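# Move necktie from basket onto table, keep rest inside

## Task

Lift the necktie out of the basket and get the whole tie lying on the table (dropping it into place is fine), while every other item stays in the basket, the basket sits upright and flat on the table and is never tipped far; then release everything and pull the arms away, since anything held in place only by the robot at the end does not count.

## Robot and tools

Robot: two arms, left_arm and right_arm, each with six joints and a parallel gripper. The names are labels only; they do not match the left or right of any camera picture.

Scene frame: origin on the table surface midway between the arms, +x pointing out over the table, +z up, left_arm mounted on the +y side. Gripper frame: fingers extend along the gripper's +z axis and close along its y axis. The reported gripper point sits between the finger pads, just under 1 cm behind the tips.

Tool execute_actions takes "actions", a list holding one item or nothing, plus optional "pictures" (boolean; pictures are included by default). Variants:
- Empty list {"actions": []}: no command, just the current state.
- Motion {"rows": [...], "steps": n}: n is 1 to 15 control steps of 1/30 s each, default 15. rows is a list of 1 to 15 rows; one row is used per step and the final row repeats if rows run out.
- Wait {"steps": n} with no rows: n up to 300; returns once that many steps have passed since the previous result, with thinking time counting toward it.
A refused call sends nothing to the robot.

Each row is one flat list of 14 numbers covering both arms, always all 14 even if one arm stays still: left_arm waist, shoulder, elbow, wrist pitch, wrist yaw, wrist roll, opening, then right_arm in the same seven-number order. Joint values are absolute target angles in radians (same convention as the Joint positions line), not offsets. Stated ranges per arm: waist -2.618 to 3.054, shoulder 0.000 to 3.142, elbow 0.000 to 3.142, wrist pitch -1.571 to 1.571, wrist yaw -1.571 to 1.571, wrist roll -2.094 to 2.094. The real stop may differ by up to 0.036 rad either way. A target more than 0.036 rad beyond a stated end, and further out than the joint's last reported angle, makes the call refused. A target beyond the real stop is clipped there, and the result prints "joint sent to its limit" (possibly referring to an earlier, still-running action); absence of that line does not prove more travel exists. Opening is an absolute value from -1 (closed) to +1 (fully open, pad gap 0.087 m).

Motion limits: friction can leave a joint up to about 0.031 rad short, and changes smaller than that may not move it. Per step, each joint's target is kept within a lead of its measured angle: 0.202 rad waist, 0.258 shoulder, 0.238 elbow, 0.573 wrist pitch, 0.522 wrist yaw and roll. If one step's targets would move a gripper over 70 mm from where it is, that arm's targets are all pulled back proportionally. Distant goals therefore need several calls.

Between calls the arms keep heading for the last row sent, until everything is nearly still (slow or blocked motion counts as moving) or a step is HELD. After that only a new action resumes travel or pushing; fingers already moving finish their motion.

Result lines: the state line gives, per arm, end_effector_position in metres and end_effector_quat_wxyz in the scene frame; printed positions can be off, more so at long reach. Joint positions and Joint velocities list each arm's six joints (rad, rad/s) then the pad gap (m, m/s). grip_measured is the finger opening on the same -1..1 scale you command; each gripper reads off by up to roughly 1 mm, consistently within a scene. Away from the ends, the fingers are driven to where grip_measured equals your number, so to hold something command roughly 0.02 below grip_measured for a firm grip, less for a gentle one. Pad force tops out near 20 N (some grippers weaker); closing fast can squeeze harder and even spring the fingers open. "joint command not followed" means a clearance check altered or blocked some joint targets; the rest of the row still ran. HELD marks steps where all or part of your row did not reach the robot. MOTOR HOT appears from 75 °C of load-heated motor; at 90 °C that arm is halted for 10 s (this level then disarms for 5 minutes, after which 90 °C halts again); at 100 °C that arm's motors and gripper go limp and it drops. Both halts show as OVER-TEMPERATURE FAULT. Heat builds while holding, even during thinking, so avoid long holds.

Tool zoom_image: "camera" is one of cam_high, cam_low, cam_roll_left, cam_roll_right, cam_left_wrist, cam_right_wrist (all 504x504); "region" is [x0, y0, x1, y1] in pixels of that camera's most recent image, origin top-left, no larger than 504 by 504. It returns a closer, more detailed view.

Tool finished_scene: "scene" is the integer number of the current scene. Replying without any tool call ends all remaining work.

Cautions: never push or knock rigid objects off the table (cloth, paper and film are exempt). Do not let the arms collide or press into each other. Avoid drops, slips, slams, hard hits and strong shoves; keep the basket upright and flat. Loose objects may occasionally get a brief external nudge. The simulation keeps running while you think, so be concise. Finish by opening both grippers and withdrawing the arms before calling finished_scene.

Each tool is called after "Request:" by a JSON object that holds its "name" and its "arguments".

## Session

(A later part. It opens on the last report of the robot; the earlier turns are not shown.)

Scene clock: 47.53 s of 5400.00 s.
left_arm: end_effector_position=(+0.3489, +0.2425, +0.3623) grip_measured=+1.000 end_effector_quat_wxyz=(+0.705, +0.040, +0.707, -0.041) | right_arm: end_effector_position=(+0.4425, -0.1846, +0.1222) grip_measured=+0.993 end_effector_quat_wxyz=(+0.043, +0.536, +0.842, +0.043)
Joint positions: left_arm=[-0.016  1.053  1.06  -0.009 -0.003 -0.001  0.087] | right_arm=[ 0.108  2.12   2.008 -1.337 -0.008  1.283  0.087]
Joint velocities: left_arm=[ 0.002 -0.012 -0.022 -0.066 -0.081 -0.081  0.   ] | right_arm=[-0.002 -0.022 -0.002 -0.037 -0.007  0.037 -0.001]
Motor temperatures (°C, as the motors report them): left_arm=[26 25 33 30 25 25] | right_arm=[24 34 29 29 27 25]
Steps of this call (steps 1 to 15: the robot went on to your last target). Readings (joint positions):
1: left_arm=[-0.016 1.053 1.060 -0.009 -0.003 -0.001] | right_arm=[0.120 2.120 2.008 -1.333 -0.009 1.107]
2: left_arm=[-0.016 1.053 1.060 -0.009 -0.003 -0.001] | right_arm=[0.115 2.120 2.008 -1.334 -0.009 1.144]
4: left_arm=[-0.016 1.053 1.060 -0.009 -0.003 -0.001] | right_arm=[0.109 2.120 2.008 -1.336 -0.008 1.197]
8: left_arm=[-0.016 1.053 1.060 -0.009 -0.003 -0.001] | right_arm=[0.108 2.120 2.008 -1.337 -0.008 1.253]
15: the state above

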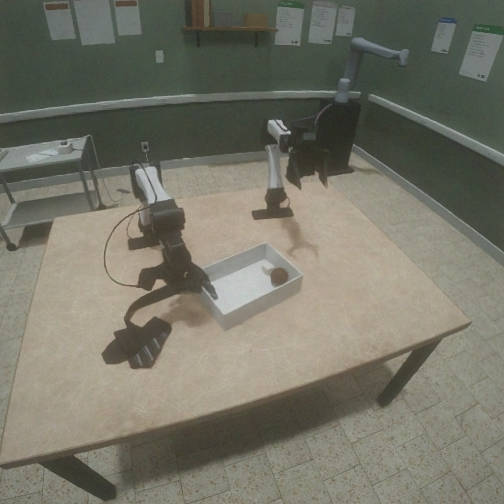

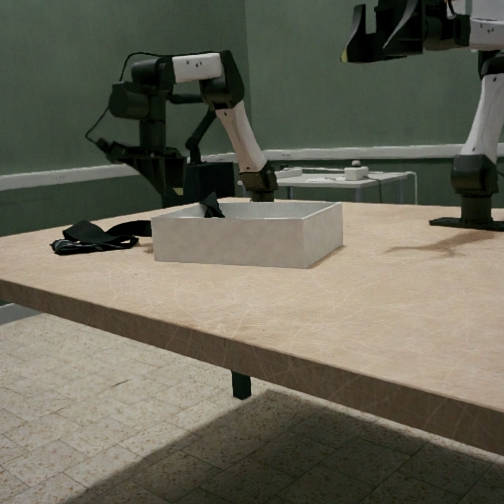

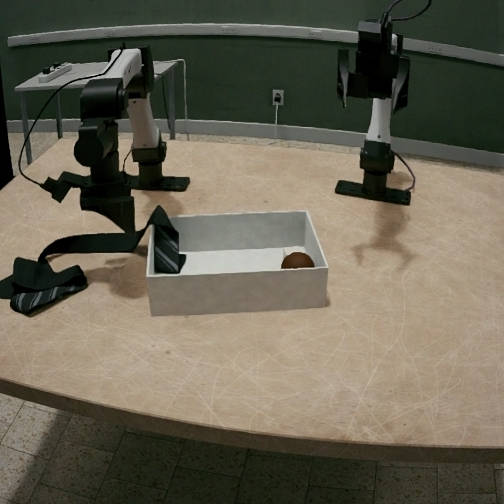

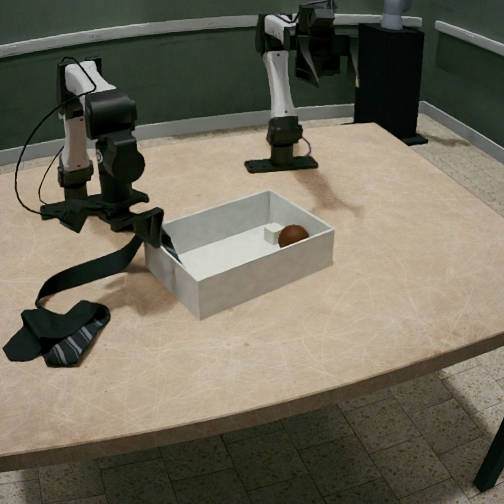

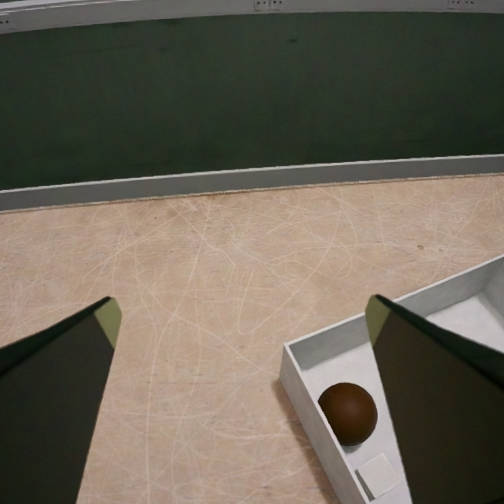

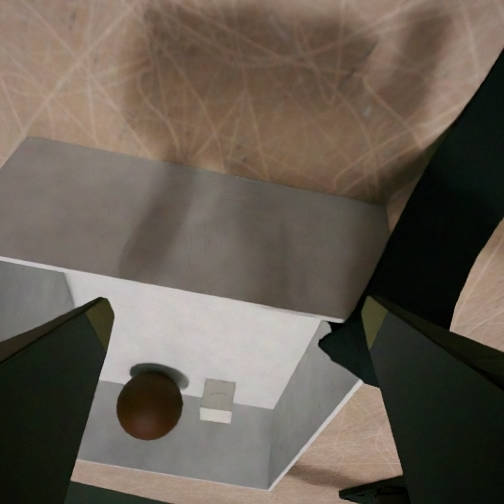

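Request:
{"name": "execute_actions", "arguments": {"actions": [{"rows": [[-0.016,1.053,1.06,-0.009,0,0,1, -0.08,1.95,1.72,-1.3,0,1.3,1]], "steps": 15}]}}

Scene clock: 49.70 s of 5400.00 s.
left_arm: end_effector_position=(+0.3489, +0.2425, +0.3623) grip_measured=+1.000 end_effector_quat_wxyz=(+0.705, +0.040, +0.707, -0.041) | right_arm: end_effector_position=(+0.3978, -0.2668, +0.1097) grip_measured=+0.993 end_effector_quat_wxyz=(+0.012, +0.622, +0.783, +0.007)
Joint positions: left_arm=[-0.016  1.053  1.06  -0.009 -0.003 -0.001  0.087] | right_arm=[-0.089  1.966  1.736 -1.313  0.003  1.293  0.087]
Joint velocities: left_arm=[ 0.007  0.017 -0.017 -0.007  0.007  0.022  0.   ] | right_arm=[ 0.017  0.007  0.002 -0.037 -0.066 -0.007  0.001]
Motor temperatures (°C, as the motors report them): left_arm=[26 25 33 31 25 25] | right_arm=[24 34 29 28 27 25]
Steps of this call (steps 1 to 15: the robot went on to your last target; steps 16 to 50: nothing new was sent; steps 51 to 65: all 15 steps of this action). Readings (joint positions):
51: left_arm=[-0.016 1.053 1.060 -0.009 -0.003 -0.001] | right_arm=[0.095 2.098 1.968 -1.311 -0.013 1.291]
52: left_arm=[-0.016 1.053 1.060 -0.009 -0.003 -0.001] | right_arm=[0.072 2.060 1.897 -1.294 -0.016 1.291]
54: left_arm=[-0.016 1.053 1.060 -0.009 -0.003 -0.001] | right_arm=[-0.010 1.995 1.782 -1.302 -0.015 1.291]
58: left_arm=[-0.016 1.053 1.060 -0.009 -0.003 -0.001] | right_arm=[-0.107 1.966 1.736 -1.313 0.003 1.293]
65: the state above

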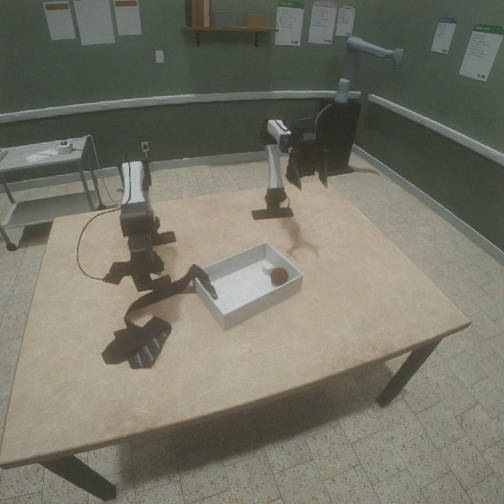

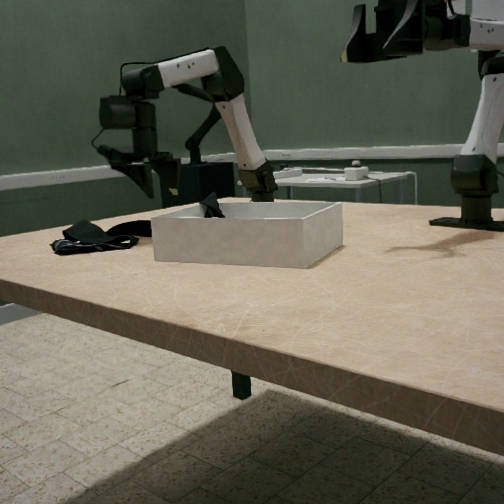

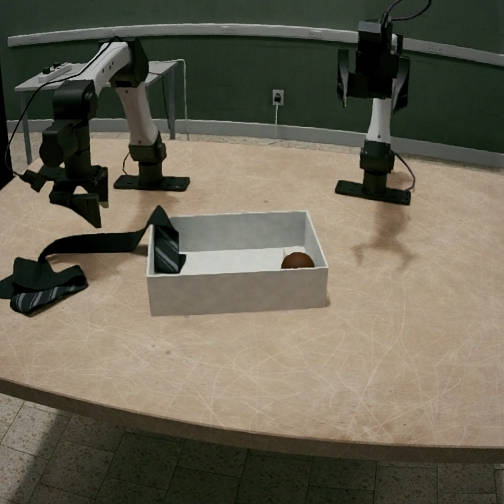

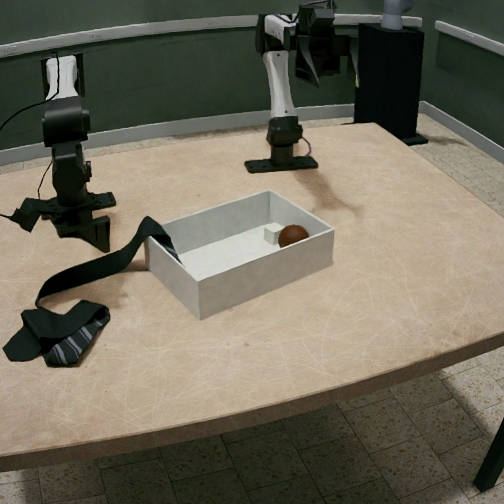

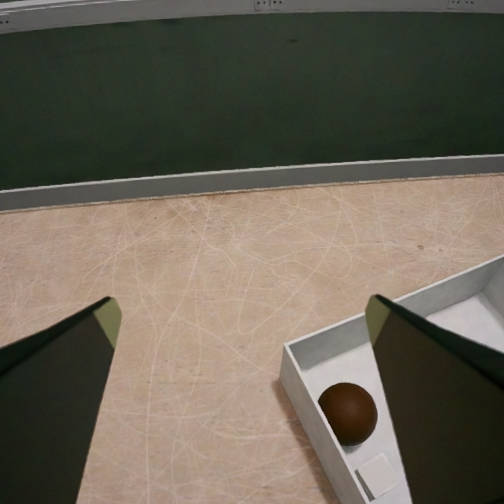

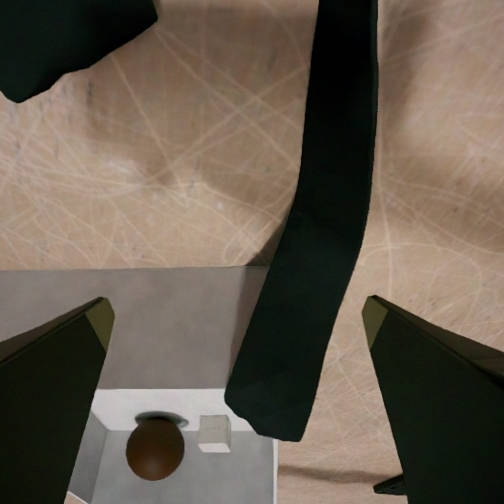

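Request:
{"name": "execute_actions", "arguments": {"actions": [{"rows": [[-0.016,1.053,1.06,-0.009,0,0,1, -0.15,2.1,1.55,-1.0,0,1.3,1]], "steps": 15}]}}

Scene clock: 52.87 s of 5400.00 s.
left_arm: end_effector_position=(+0.3489, +0.2425, +0.3623) grip_measured=+1.000 end_effector_quat_wxyz=(+0.705, +0.040, +0.707, -0.041) | right_arm: end_effector_position=(+0.4095, -0.2903, +0.0132) grip_measured=+0.993 end_effector_quat_wxyz=(-0.006, +0.646, +0.763, -0.002)
Joint positions: left_arm=[-0.016  1.053  1.06  -0.009 -0.003 -0.001  0.087] | right_arm=[-0.152  2.107  1.553 -1.028 -0.003  1.294  0.087]
Joint velocities: left_arm=[-0.002 -0.002 -0.012 -0.11   0.037  0.037  0.   ] | right_arm=[ 0.017 -0.002  0.002  0.037  0.022  0.007  0.   ]
Motor temperatures (°C, as the motors report them): left_arm=[26 25 33 31 25 25] | right_arm=[24 34 29 28 27 25]
Steps of this call (steps 1 to 15: the robot went on to your last target; steps 16 to 80: nothing new was sent; steps 81 to 95: all 15 steps of this action). Readings (joint positions):
81: left_arm=[-0.016 1.053 1.060 -0.009 -0.003 -0.001] | right_arm=[-0.092 1.969 1.717 -1.284 0.003 1.293]
82: left_arm=[-0.016 1.053 1.060 -0.009 -0.003 -0.001] | right_arm=[-0.097 1.973 1.690 -1.240 0.003 1.293]
84: left_arm=[-0.016 1.053 1.060 -0.009 -0.003 -0.001] | right_arm=[-0.116 2.013 1.630 -1.164 0.003 1.293]
88: left_arm=[-0.016 1.053 1.060 -0.009 -0.003 -0.001] | right_arm=[-0.145 2.114 1.555 -1.074 0.003 1.293]
95: the state above

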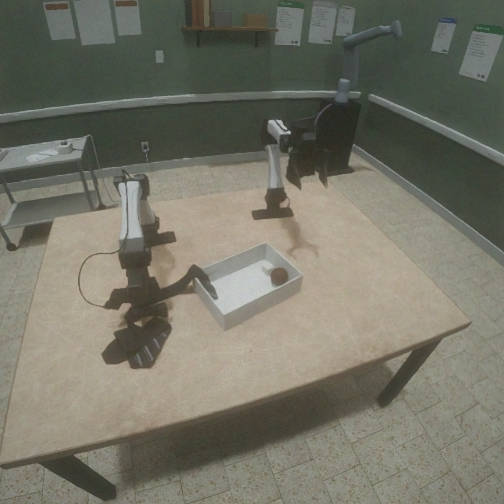

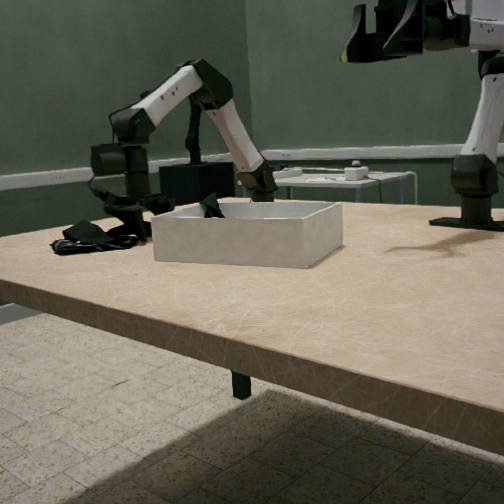

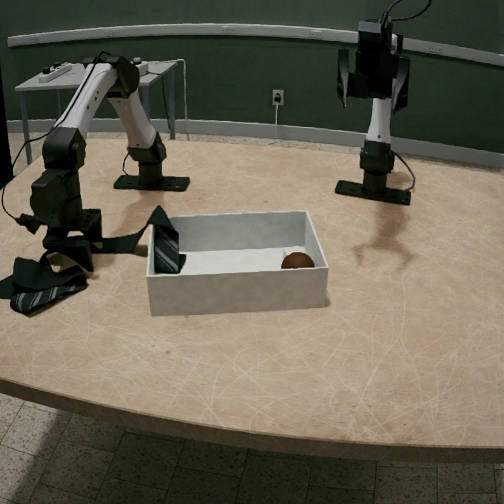

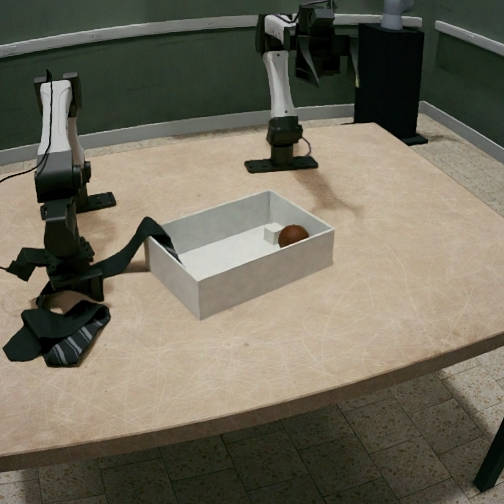

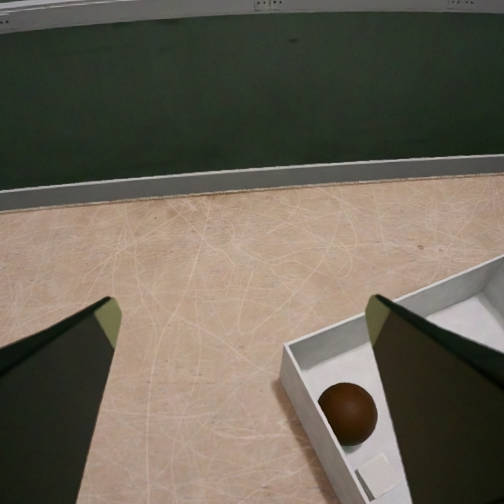

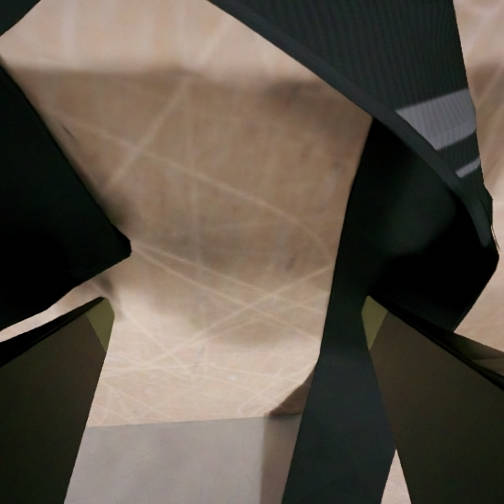

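Request:
{"name": "execute_actions", "arguments": {"actions": [{"rows": [[-0.016,1.053,1.06,-0.009,0,0,1, -0.15,2.05,1.62,-1.1,0,1.3,1],[-0.016,1.053,1.06,-0.009,0,0,1, -0.15,2.05,1.62,-1.1,0,1.3,1],[-0.016,1.053,1.06,-0.009,0,0,1, -0.15,2.05,1.62,-1.1,0,1.3,1],[-0.016,1.053,1.06,-0.009,0,0,1, -0.15,1.95,1.5,-1.1,0,1.3,1],[-0.016,1.053,1.06,-0.009,0,0,1, -0.15,1.95,1.5,-1.1,0,1.3,1],[-0.016,1.053,1.06,-0.009,0,0,1, -0.15,1.95,1.5,-1.1,0,1.3,1],[-0.016,1.053,1.06,-0.009,0,0,1, -0.15,1.95,1.5,-1.1,0,1.3,1],[-0.016,1.053,1.06,-0.009,0,0,1, -0.15,1.95,1.5,-1.1,0,1.3,1],[-0.016,1.053,1.06,-0.009,0,0,1, -0.15,1.96,1.36,-0.96,0,1.3,1]], "steps": 15}]}}

Scene clock: 56.63 s of 5400.00 s.
left_arm: end_effector_position=(+0.3489, +0.2425, +0.3623) grip_measured=+1.000 end_effector_quat_wxyz=(+0.705, +0.040, +0.707, -0.041) | right_arm: end_effector_position=(+0.3687, -0.2857, +0.0222) grip_measured=+0.993 end_effector_quat_wxyz=(-0.010, +0.646, +0.763, -0.005)
Joint positions: left_arm=[-0.016  1.053  1.06  -0.009 -0.003 -0.001  0.087] | right_arm=[-0.152  1.958  1.367 -1.003 -0.003  1.294  0.087]
Joint velocities: left_arm=[-0.002 -0.007 -0.012  0.022 -0.095  0.007  0.   ] | right_arm=[-0.027  0.164 -0.149  0.051 -0.066 -0.007 -0.   ]
Motor temperatures (°C, as the motors report them): left_arm=[26 25 33 31 25 25] | right_arm=[24 35 30 27 27 25]
Steps of this call (steps 1 to 30: the robot went on to your last target; steps 31 to 98: nothing new was sent; steps 99 to 113: all 15 steps of this action). Readings (joint positions):
99: left_arm=[-0.016 1.053 1.060 -0.009 -0.003 -0.001] | right_arm=[-0.152 2.106 1.560 -1.026 -0.003 1.294]
100: left_arm=[-0.016 1.053 1.060 -0.009 -0.003 -0.001] | right_arm=[-0.152 2.103 1.571 -1.042 -0.003 1.294]
102: left_arm=[-0.016 1.053 1.060 -0.009 -0.003 -0.001] | right_arm=[-0.152 2.072 1.571 -1.046 -0.003 1.294]
106: left_arm=[-0.016 1.053 1.060 -0.009 -0.003 -0.001] | right_arm=[-0.152 1.960 1.522 -1.081 -0.003 1.294]
113: the state above

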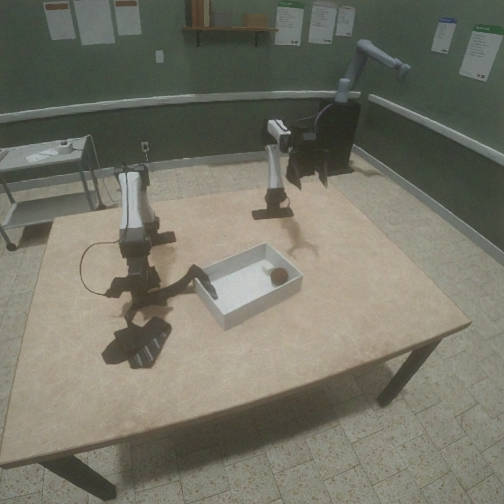

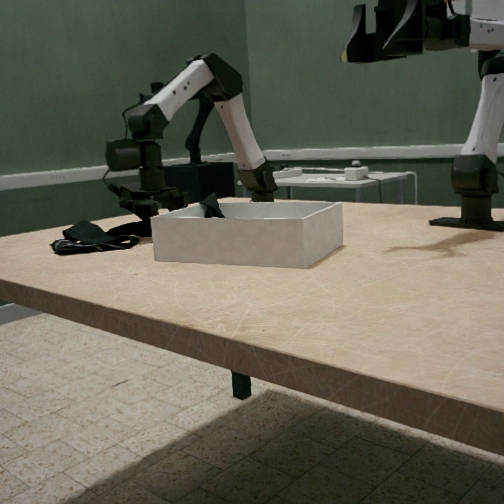

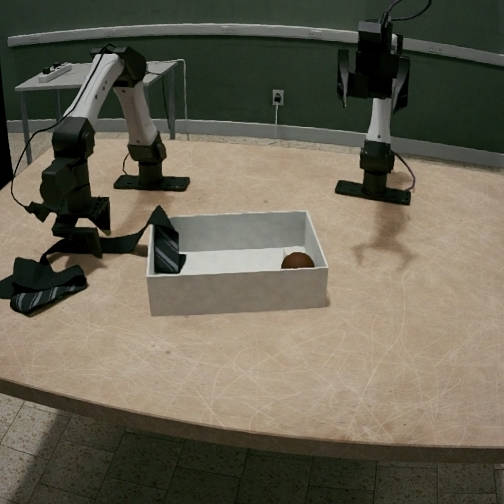

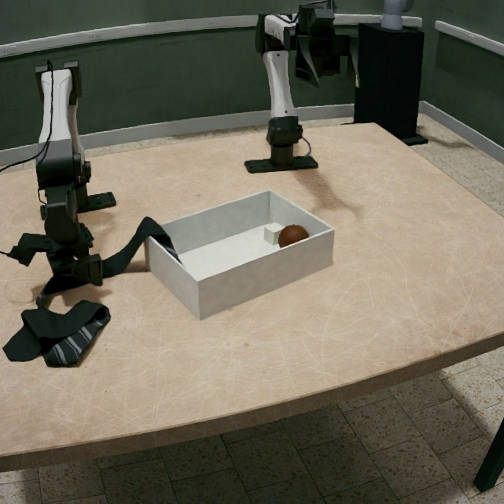

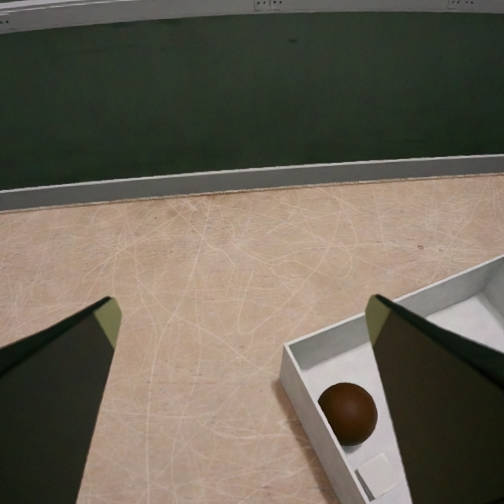

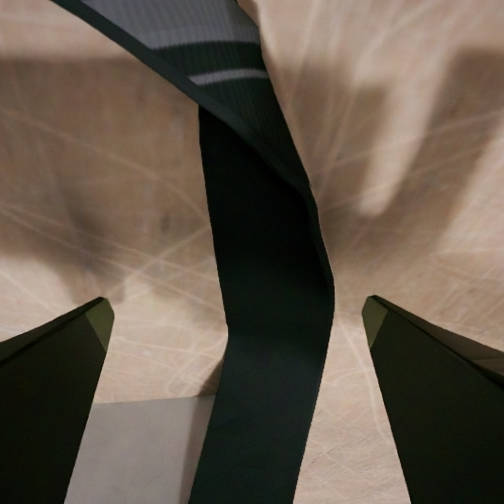

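Centered. Lower a bit and close.

Request:
{"name": "execute_actions", "arguments": {"actions": [{"rows": [[-0.016,1.053,1.06,-0.009,0,0,1, -0.15,1.98,1.34,-0.92,0,1.3,1],[-0.016,1.053,1.06,-0.009,0,0,1, -0.15,1.98,1.34,-0.92,0,1.3,1],[-0.016,1.053,1.06,-0.009,0,0,1, -0.15,1.98,1.34,-0.92,0,1.3,1],[-0.016,1.053,1.06,-0.009,0,0,1, -0.15,1.98,1.34,-0.92,0,1.3,1],[-0.016,1.053,1.06,-0.009,0,0,1, -0.15,1.98,1.34,-0.92,0,1.3,0.3],[-0.016,1.053,1.06,-0.009,0,0,1, -0.15,1.98,1.34,-0.92,0,1.3,-0.2],[-0.016,1.053,1.06,-0.009,0,0,1, -0.15,1.98,1.34,-0.92,0,1.3,-0.6],[-0.016,1.053,1.06,-0.009,0,0,1, -0.15,1.98,1.34,-0.92,0,1.3,-1]], "steps": 15}], "pictures": false}}

Request:
{"name": "execute_actions", "arguments": {"actions": [{"rows": [[-0.016,1.053,1.06,-0.009,0,0,1, -0.15,1.7,1.9,-1.2,0,1.3,-1]], "steps": 15}], "pictures": false}}

Request:
{"name": "execute_actions", "arguments": {"actions": [{"steps": 15}]}}

Scene clock: 60.43 s of 5400.00 s.
left_arm: end_effector_position=(+0.3489, +0.2425, +0.3623) grip_measured=+1.000 end_effector_quat_wxyz=(+0.705, +0.040, +0.707, -0.041) | right_arm: end_effector_position=(+0.3812, -0.2871, +0.0175) grip_measured=-1.000 end_effector_quat_wxyz=(+0.011, +0.646, +0.763, +0.009)
Joint positions: left_arm=[-0.016  1.053  1.06  -0.009 -0.003 -0.001  0.087] | right_arm=[-0.152  1.963  1.356 -0.936 -0.003  1.294  0.   ]
Joint velocities: left_arm=[-0.022  0.012 -0.007  0.007  0.022  0.007  0.   ] | right_arm=[ 0.002 -0.002 -0.027  0.081 -0.081 -0.037  0.   ]
Motor temperatures (°C, as the motors report them): left_arm=[26 25 34 31 25 25] | right_arm=[24 35 30 27 27 25]
Steps of this call (steps 1 to 30: the robot went on to your last target; steps 31 to 99: nothing new was sent; steps 100 to 114: all 15 steps of this action). Readings (joint positions):
100: left_arm=[-0.016 1.053 1.060 -0.009 -0.003 -0.001] | right_arm=[-0.152 1.963 1.363 -0.969 -0.003 1.294]
101: left_arm=[-0.016 1.053 1.060 -0.009 -0.003 -0.001] | right_arm=[-0.152 1.963 1.361 -0.962 -0.003 1.294]
103: left_arm=[-0.016 1.053 1.060 -0.009 -0.003 -0.001] | right_arm=[-0.152 1.963 1.357 -0.951 -0.003 1.294]
107: left_arm=[-0.016 1.053 1.060 -0.009 -0.003 -0.001] | right_arm=[-0.152 1.963 1.356 -0.941 -0.003 1.294]
114: the state above

Scene clock: 60.93 s of 5400.00 s.
left_arm: end_effector_position=(+0.3489, +0.2425, +0.3623) grip_measured=+1.000 end_effector_quat_wxyz=(+0.705, +0.040, +0.707, -0.041) | right_arm: end_effector_position=(+0.4473, -0.2946, +0.2885) grip_measured=-1.000 end_effector_quat_wxyz=(+0.273, +0.610, +0.721, +0.185)
Joint positions: left_arm=[-0.016  1.053  1.06  -0.009 -0.003 -0.001  0.087] | right_arm=[-0.152  1.675  1.907 -1.13  -0.003  1.294  0.   ]
Joint velocities: left_arm=[ 0.002 -0.007 -0.002  0.022  0.037  0.022  0.   ] | right_arm=[-0.007 -0.295  0.125 -0.212 -0.022  0.022  0.   ]
Motor temperatures (°C, as the motors report them): left_arm=[26 25 34 31 25 25] | right_arm=[24 35 30 27 27 25]
Steps of this call (steps 1 to 15: all 15 steps of this action). Readings (joint positions):
1: left_arm=[-0.016 1.053 1.060 -0.009 -0.003 -0.001] | right_arm=[-0.152 1.956 1.369 -0.955 -0.003 1.294]
2: left_arm=[-0.016 1.053 1.060 -0.009 -0.003 -0.001] | right_arm=[-0.152 1.944 1.390 -0.986 -0.003 1.294]
4: left_arm=[-0.016 1.053 1.060 -0.009 -0.003 -0.001] | right_arm=[-0.152 1.895 1.450 -1.029 -0.003 1.294]
8: left_arm=[-0.016 1.053 1.060 -0.009 -0.003 -0.001] | right_arm=[-0.152 1.792 1.635 -1.089 -0.003 1.294]
15: the state above

Scene clock: 61.43 s of 5400.00 s.
left_arm: end_effector_position=(+0.3489, +0.2425, +0.3623) grip_measured=+1.000 end_effector_quat_wxyz=(+0.705, +0.040, +0.707, -0.041) | right_arm: end_effector_position=(+0.4384, -0.2936, +0.2757) grip_measured=-1.000 end_effector_quat_wxyz=(+0.246, +0.617, +0.729, +0.167)
Joint positions: left_arm=[-0.016  1.053  1.06  -0.009 -0.003 -0.001  0.087] | right_arm=[-0.152  1.69   1.91  -1.187 -0.003  1.294  0.   ]
Joint velocities: left_arm=[ 0.007  0.002 -0.007 -0.081 -0.007  0.007  0.   ] | right_arm=[-0.007 -0.007  0.007 -0.081 -0.051  0.125  0.   ]
Motor temperatures (°C, as the motors report them): left_arm=[26 25 34 31 25 25] | right_arm=[24 35 30 27 27 25]
Steps of this call (steps 1 to 15: the robot went on to your last target). Readings (joint positions):
1: left_arm=[-0.016 1.053 1.060 -0.009 -0.003 -0.001] | right_arm=[-0.152 1.669 1.910 -1.137 -0.003 1.294]
2: left_arm=[-0.016 1.053 1.060 -0.009 -0.003 -0.001] | right_arm=[-0.152 1.668 1.910 -1.144 -0.003 1.294]
4: left_arm=[-0.016 1.053 1.060 -0.009 -0.003 -0.001] | right_arm=[-0.152 1.676 1.910 -1.161 -0.003 1.294]
8: left_arm=[-0.016 1.053 1.060 -0.009 -0.003 -0.001] | right_arm=[-0.152 1.689 1.910 -1.179 -0.003 1.294]
15: the state above

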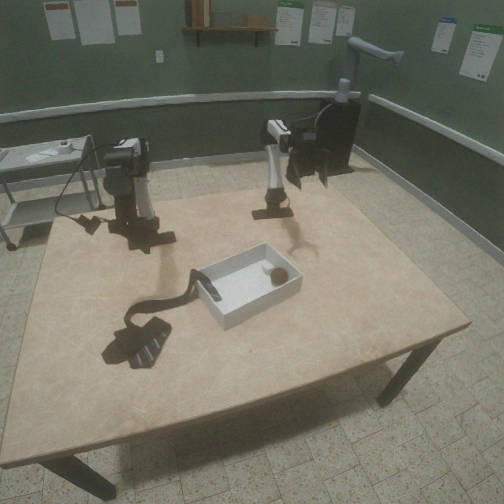

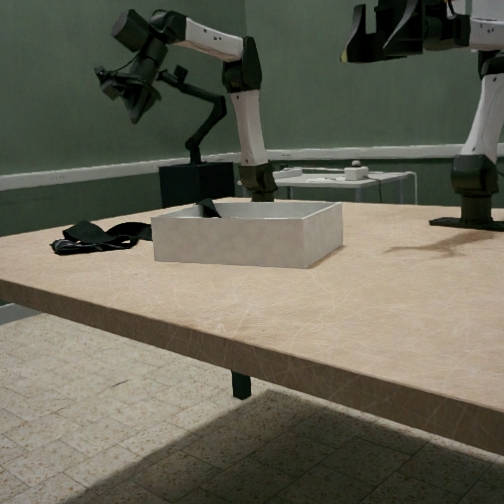

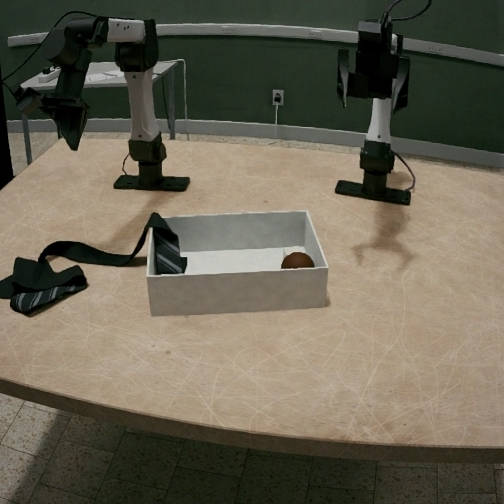

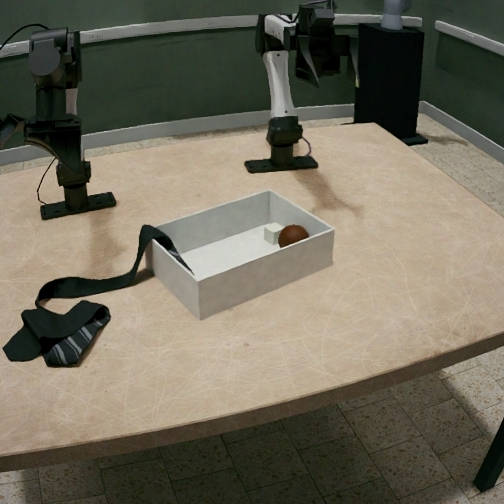

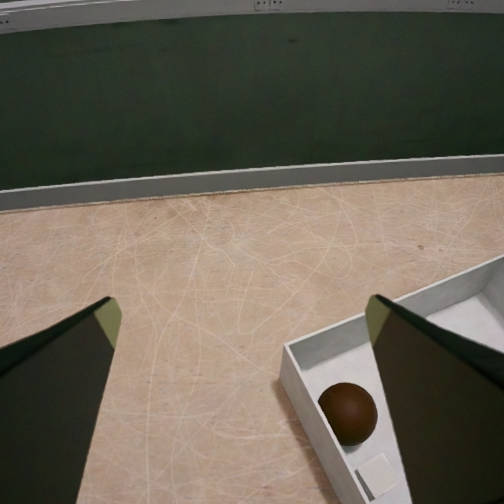

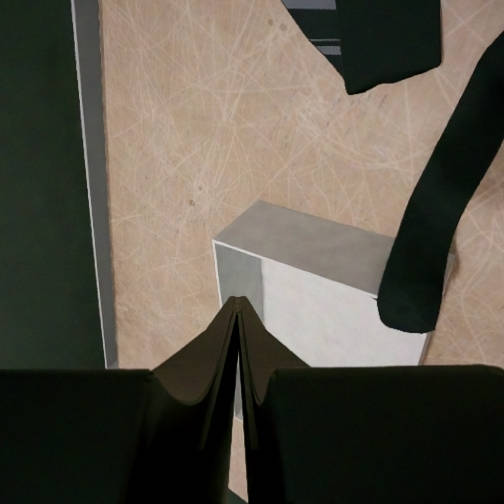

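Request:
{"name": "execute_actions", "arguments": {"actions": [{"rows": [[-0.016,1.053,1.06,-0.009,0,0,1, -0.09,1.97,1.7,-1.28,0,1.3,1]], "steps": 15}], "pictures": false}}

Request:
{"name": "execute_actions", "arguments": {"actions": [{"steps": 12}]}}

Scene clock: 65.17 s of 5400.00 s.
left_arm: end_effector_position=(+0.3489, +0.2425, +0.3623) grip_measured=+1.000 end_effector_quat_wxyz=(+0.705, +0.040, +0.707, -0.041) | right_arm: end_effector_position=(+0.3980, -0.2692, +0.0841) grip_measured=+0.993 end_effector_quat_wxyz=(-0.004, +0.626, +0.780, -0.001)
Joint positions: left_arm=[-0.016  1.053  1.06  -0.009 -0.003 -0.001  0.087] | right_arm=[-0.098  2.006  1.689 -1.261 -0.002  1.294  0.087]
Joint velocities: left_arm=[-0.002 -0.017 -0.007  0.037 -0.066 -0.051  0.   ] | right_arm=[-0.032 -0.188 -0.007 -0.037  0.051  0.007  0.   ]
Motor temperatures (°C, as the motors report them): left_arm=[26 25 34 31 25 25] | right_arm=[24 34 30 27 27 25]
Steps of this call (steps 1 to 15: the robot went on to your last target; steps 16 to 97: nothing new was sent; steps 98 to 112: all 15 steps of this action). Readings (joint positions):
98: left_arm=[-0.016 1.053 1.060 -0.009 -0.003 -0.001] | right_arm=[-0.150 1.696 1.902 -1.187 -0.002 1.294]
99: left_arm=[-0.016 1.053 1.060 -0.009 -0.003 -0.001] | right_arm=[-0.148 1.704 1.889 -1.189 -0.002 1.294]
101: left_arm=[-0.016 1.053 1.060 -0.009 -0.003 -0.001] | right_arm=[-0.139 1.745 1.856 -1.193 -0.002 1.294]
105: left_arm=[-0.016 1.053 1.060 -0.009 -0.003 -0.001] | right_arm=[-0.119 1.881 1.771 -1.208 -0.002 1.294]
112: the state above

Scene clock: 65.57 s of 5400.00 s.
left_arm: end_effector_position=(+0.3489, +0.2425, +0.3623) grip_measured=+1.000 end_effector_quat_wxyz=(+0.705, +0.040, +0.707, -0.041) | right_arm: end_effector_position=(+0.3973, -0.2692, +0.0923) grip_measured=+0.993 end_effector_quat_wxyz=(+0.004, +0.626, +0.780, +0.004)
Joint positions: left_arm=[-0.016  1.053  1.06  -0.009 -0.003 -0.001  0.087] | right_arm=[-0.098  1.983  1.689 -1.266 -0.002  1.294  0.087]
Joint velocities: left_arm=[-0.012  0.002 -0.017 -0.037  0.022 -0.051  0.   ] | right_arm=[ 0.002 -0.002 -0.012  0.037  0.066 -0.022 -0.001]
Motor temperatures (°C, as the motors report them): left_arm=[26 25 34 31 25 25] | right_arm=[24 34 30 27 27 25]
Steps of this call (steps 1 to 12: the robot went on to your last target). Readings (joint positions):
1: left_arm=[-0.016 1.053 1.060 -0.009 -0.003 -0.001] | right_arm=[-0.098 2.000 1.689 -1.262 -0.002 1.294]
2: left_arm=[-0.016 1.053 1.060 -0.009 -0.003 -0.001] | right_arm=[-0.098 1.995 1.689 -1.263 -0.002 1.294]
4: left_arm=[-0.016 1.053 1.060 -0.009 -0.003 -0.001] | right_arm=[-0.098 1.986 1.689 -1.264 -0.002 1.294]
8: left_arm=[-0.016 1.053 1.060 -0.009 -0.003 -0.001] | right_arm=[-0.098 1.983 1.689 -1.266 -0.002 1.294]
12: the state above

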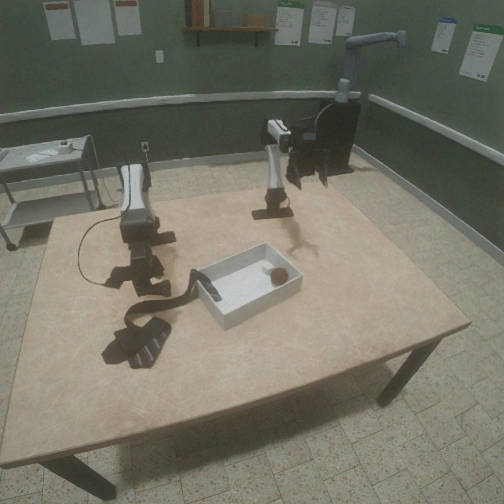

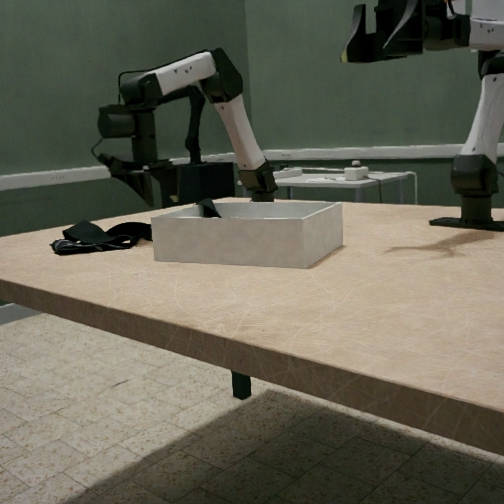

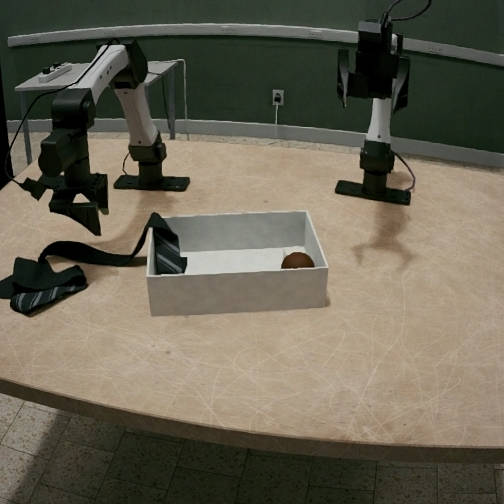

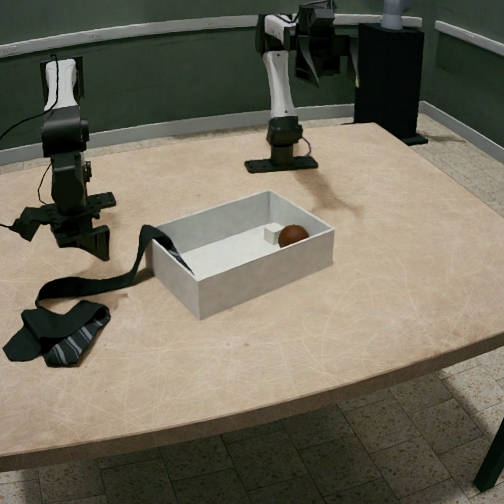

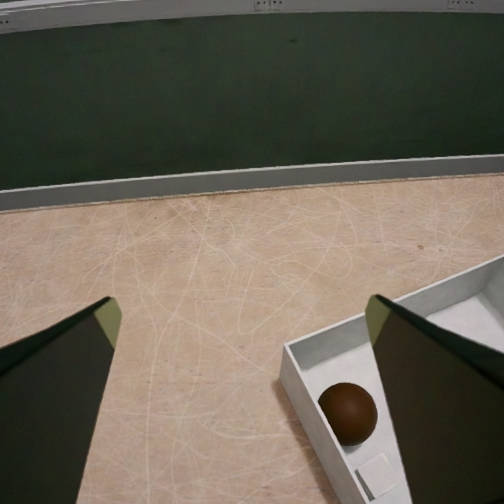

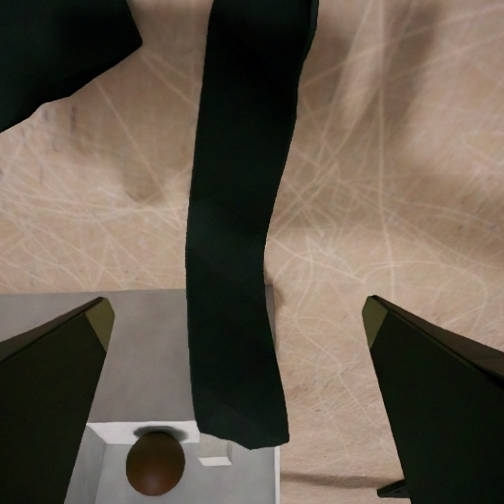

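Request:
{"name": "execute_actions", "arguments": {"actions": [{"rows": [[-0.016,1.053,1.06,-0.009,0,0,1, 0.04,1.99,1.7,-1.28,0,1.4,1]], "steps": 15}]}}

Scene clock: 68.07 s of 5400.00 s.
left_arm: end_effector_position=(+0.3489, +0.2425, +0.3623) grip_measured=+1.000 end_effector_quat_wxyz=(+0.705, +0.040, +0.707, -0.041) | right_arm: end_effector_position=(+0.3939, -0.2133, +0.0924) grip_measured=+0.993 end_effector_quat_wxyz=(+0.003, +0.604, +0.797, +0.004)
Joint positions: left_arm=[-0.016  1.053  1.06  -0.009 -0.003 -0.001  0.087] | right_arm=[ 0.051  1.983  1.689 -1.267 -0.002  1.387  0.087]
Joint velocities: left_arm=[ 0.002 -0.007 -0.002 -0.022  0.095  0.037  0.   ] | right_arm=[ 0.007 -0.022 -0.002  0.095 -0.022  0.037 -0.   ]
Motor temperatures (°C, as the motors report them): left_arm=[26 25 34 32 25 25] | right_arm=[24 34 30 27 27 25]
Steps of this call (steps 1 to 30: the robot went on to your last target; steps 31 to 60: nothing new was sent; steps 61 to 75: all 15 steps of this action). Readings (joint positions):
61: left_arm=[-0.016 1.053 1.060 -0.009 -0.003 -0.001] | right_arm=[-0.087 1.983 1.689 -1.267 0.003 1.309]
62: left_arm=[-0.016 1.053 1.060 -0.009 -0.003 -0.001] | right_arm=[-0.064 1.983 1.689 -1.267 0.007 1.326]
64: left_arm=[-0.016 1.053 1.060 -0.009 -0.003 -0.001] | right_arm=[-0.001 1.983 1.689 -1.267 0.006 1.349]
68: left_arm=[-0.016 1.053 1.060 -0.009 -0.003 -0.001] | right_arm=[0.055 1.983 1.689 -1.267 -0.002 1.373]
75: the state above

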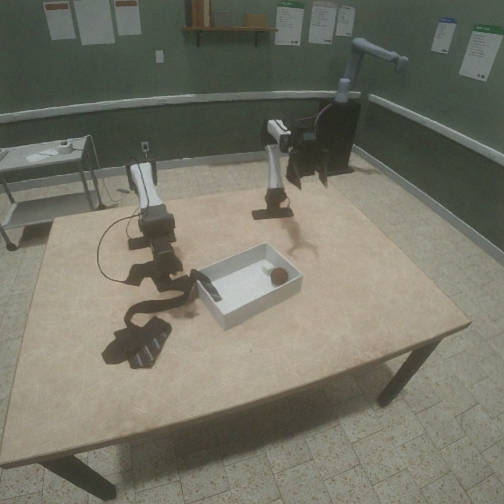

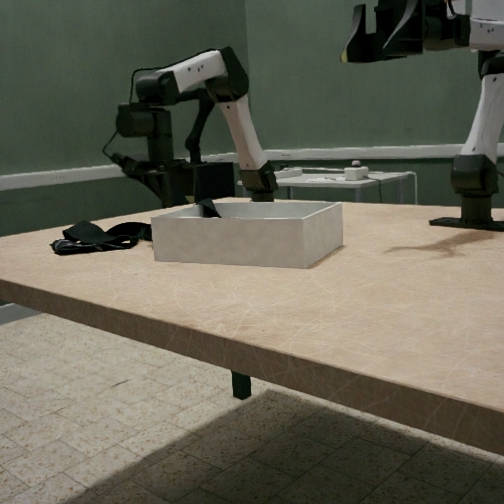

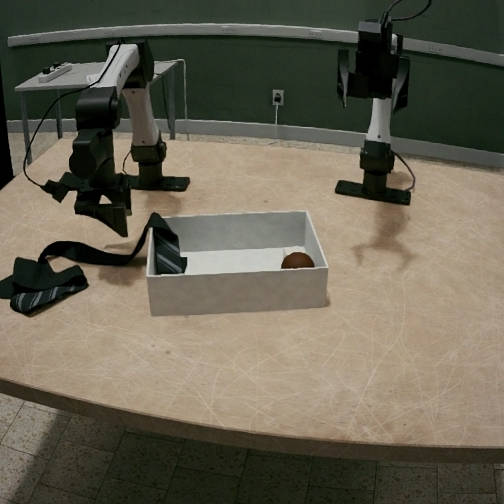

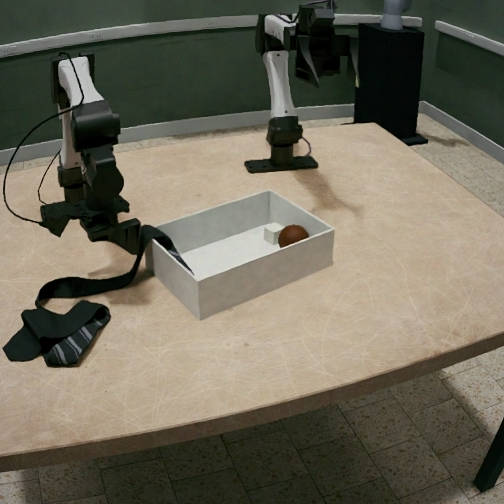

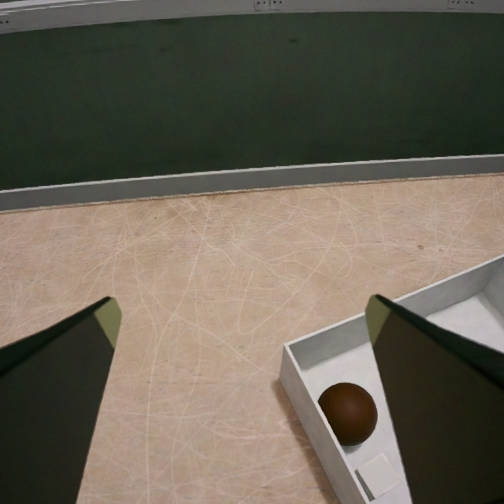

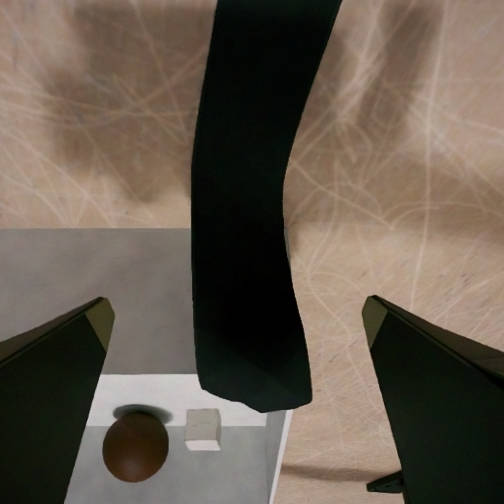

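Request:
{"name": "execute_actions", "arguments": {"actions": [{"rows": [[-0.016,1.053,1.06,-0.009,0,0,1, 0.05,2.05,1.58,-1.09,0,1.4,1]], "steps": 15}]}}

Scene clock: 69.93 s of 5400.00 s.
left_arm: end_effector_position=(+0.3489, +0.2425, +0.3623) grip_measured=+1.000 end_effector_quat_wxyz=(+0.705, +0.040, +0.707, -0.041) | right_arm: end_effector_position=(+0.4001, -0.2127, +0.0392) grip_measured=+0.993 end_effector_quat_wxyz=(-0.005, +0.605, +0.796, -0.003)
Joint positions: left_arm=[-0.016  1.053  1.06  -0.009 -0.003 -0.001  0.087] | right_arm=[ 0.051  2.058  1.585 -1.109 -0.002  1.391  0.087]
Joint velocities: left_arm=[-0.002  0.007  0.012 -0.007 -0.037  0.022  0.   ] | right_arm=[-0.002 -0.012  0.002  0.037 -0.066  0.037  0.   ]
Motor temperatures (°C, as the motors report them): left_arm=[26 26 34 32 25 25] | right_arm=[24 34 30 27 27 25]
Steps of this call (steps 1 to 15: the robot went on to your last target; steps 16 to 41: nothing new was sent; steps 42 to 56: all 15 steps of this action). Readings (joint positions):
42: left_arm=[-0.016 1.053 1.060 -0.009 -0.003 -0.001] | right_arm=[0.051 1.984 1.674 -1.244 -0.002 1.391]
43: left_arm=[-0.016 1.053 1.060 -0.009 -0.003 -0.001] | right_arm=[0.051 1.987 1.653 -1.211 -0.002 1.391]
45: left_arm=[-0.016 1.053 1.060 -0.009 -0.003 -0.001] | right_arm=[0.051 2.013 1.616 -1.170 -0.002 1.391]
49: left_arm=[-0.016 1.053 1.060 -0.009 -0.003 -0.001] | right_arm=[0.051 2.057 1.585 -1.134 -0.002 1.391]
56: the state above

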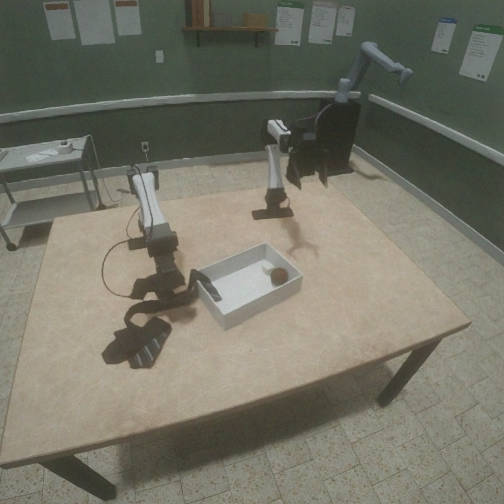

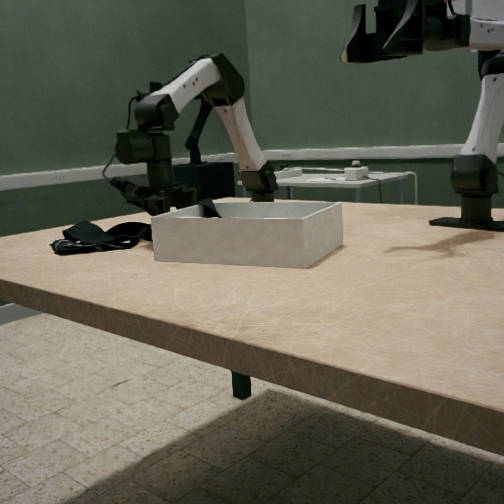

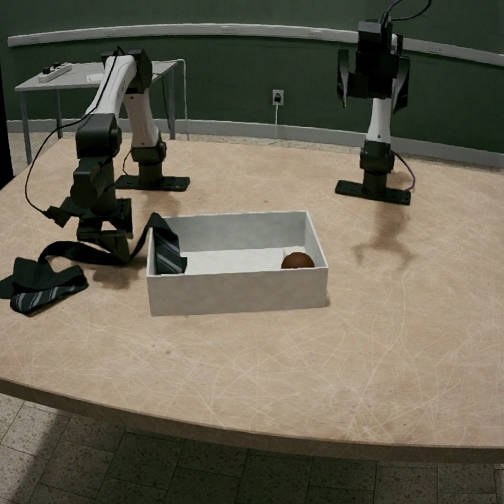

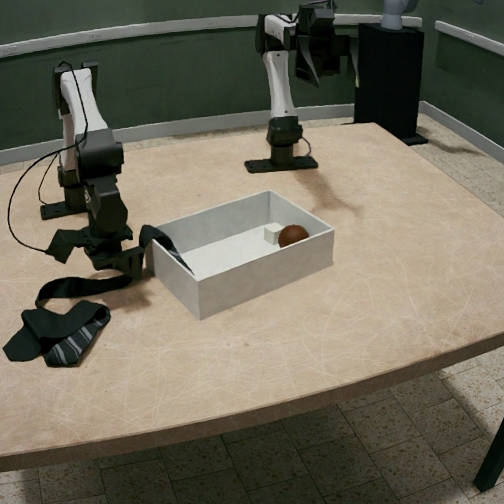

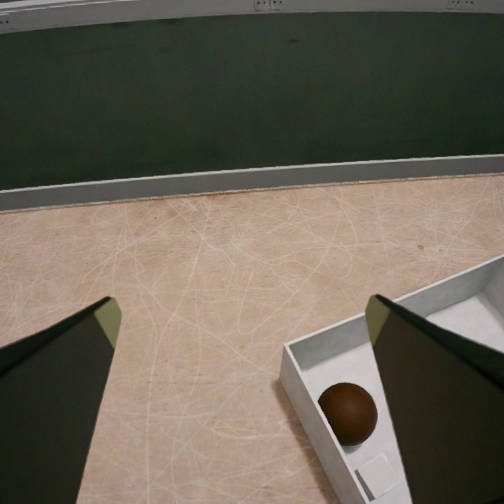

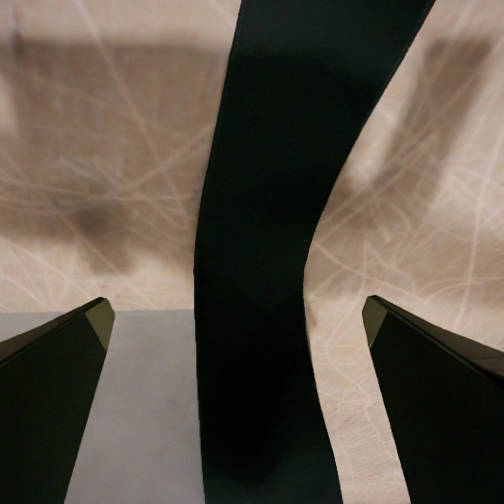

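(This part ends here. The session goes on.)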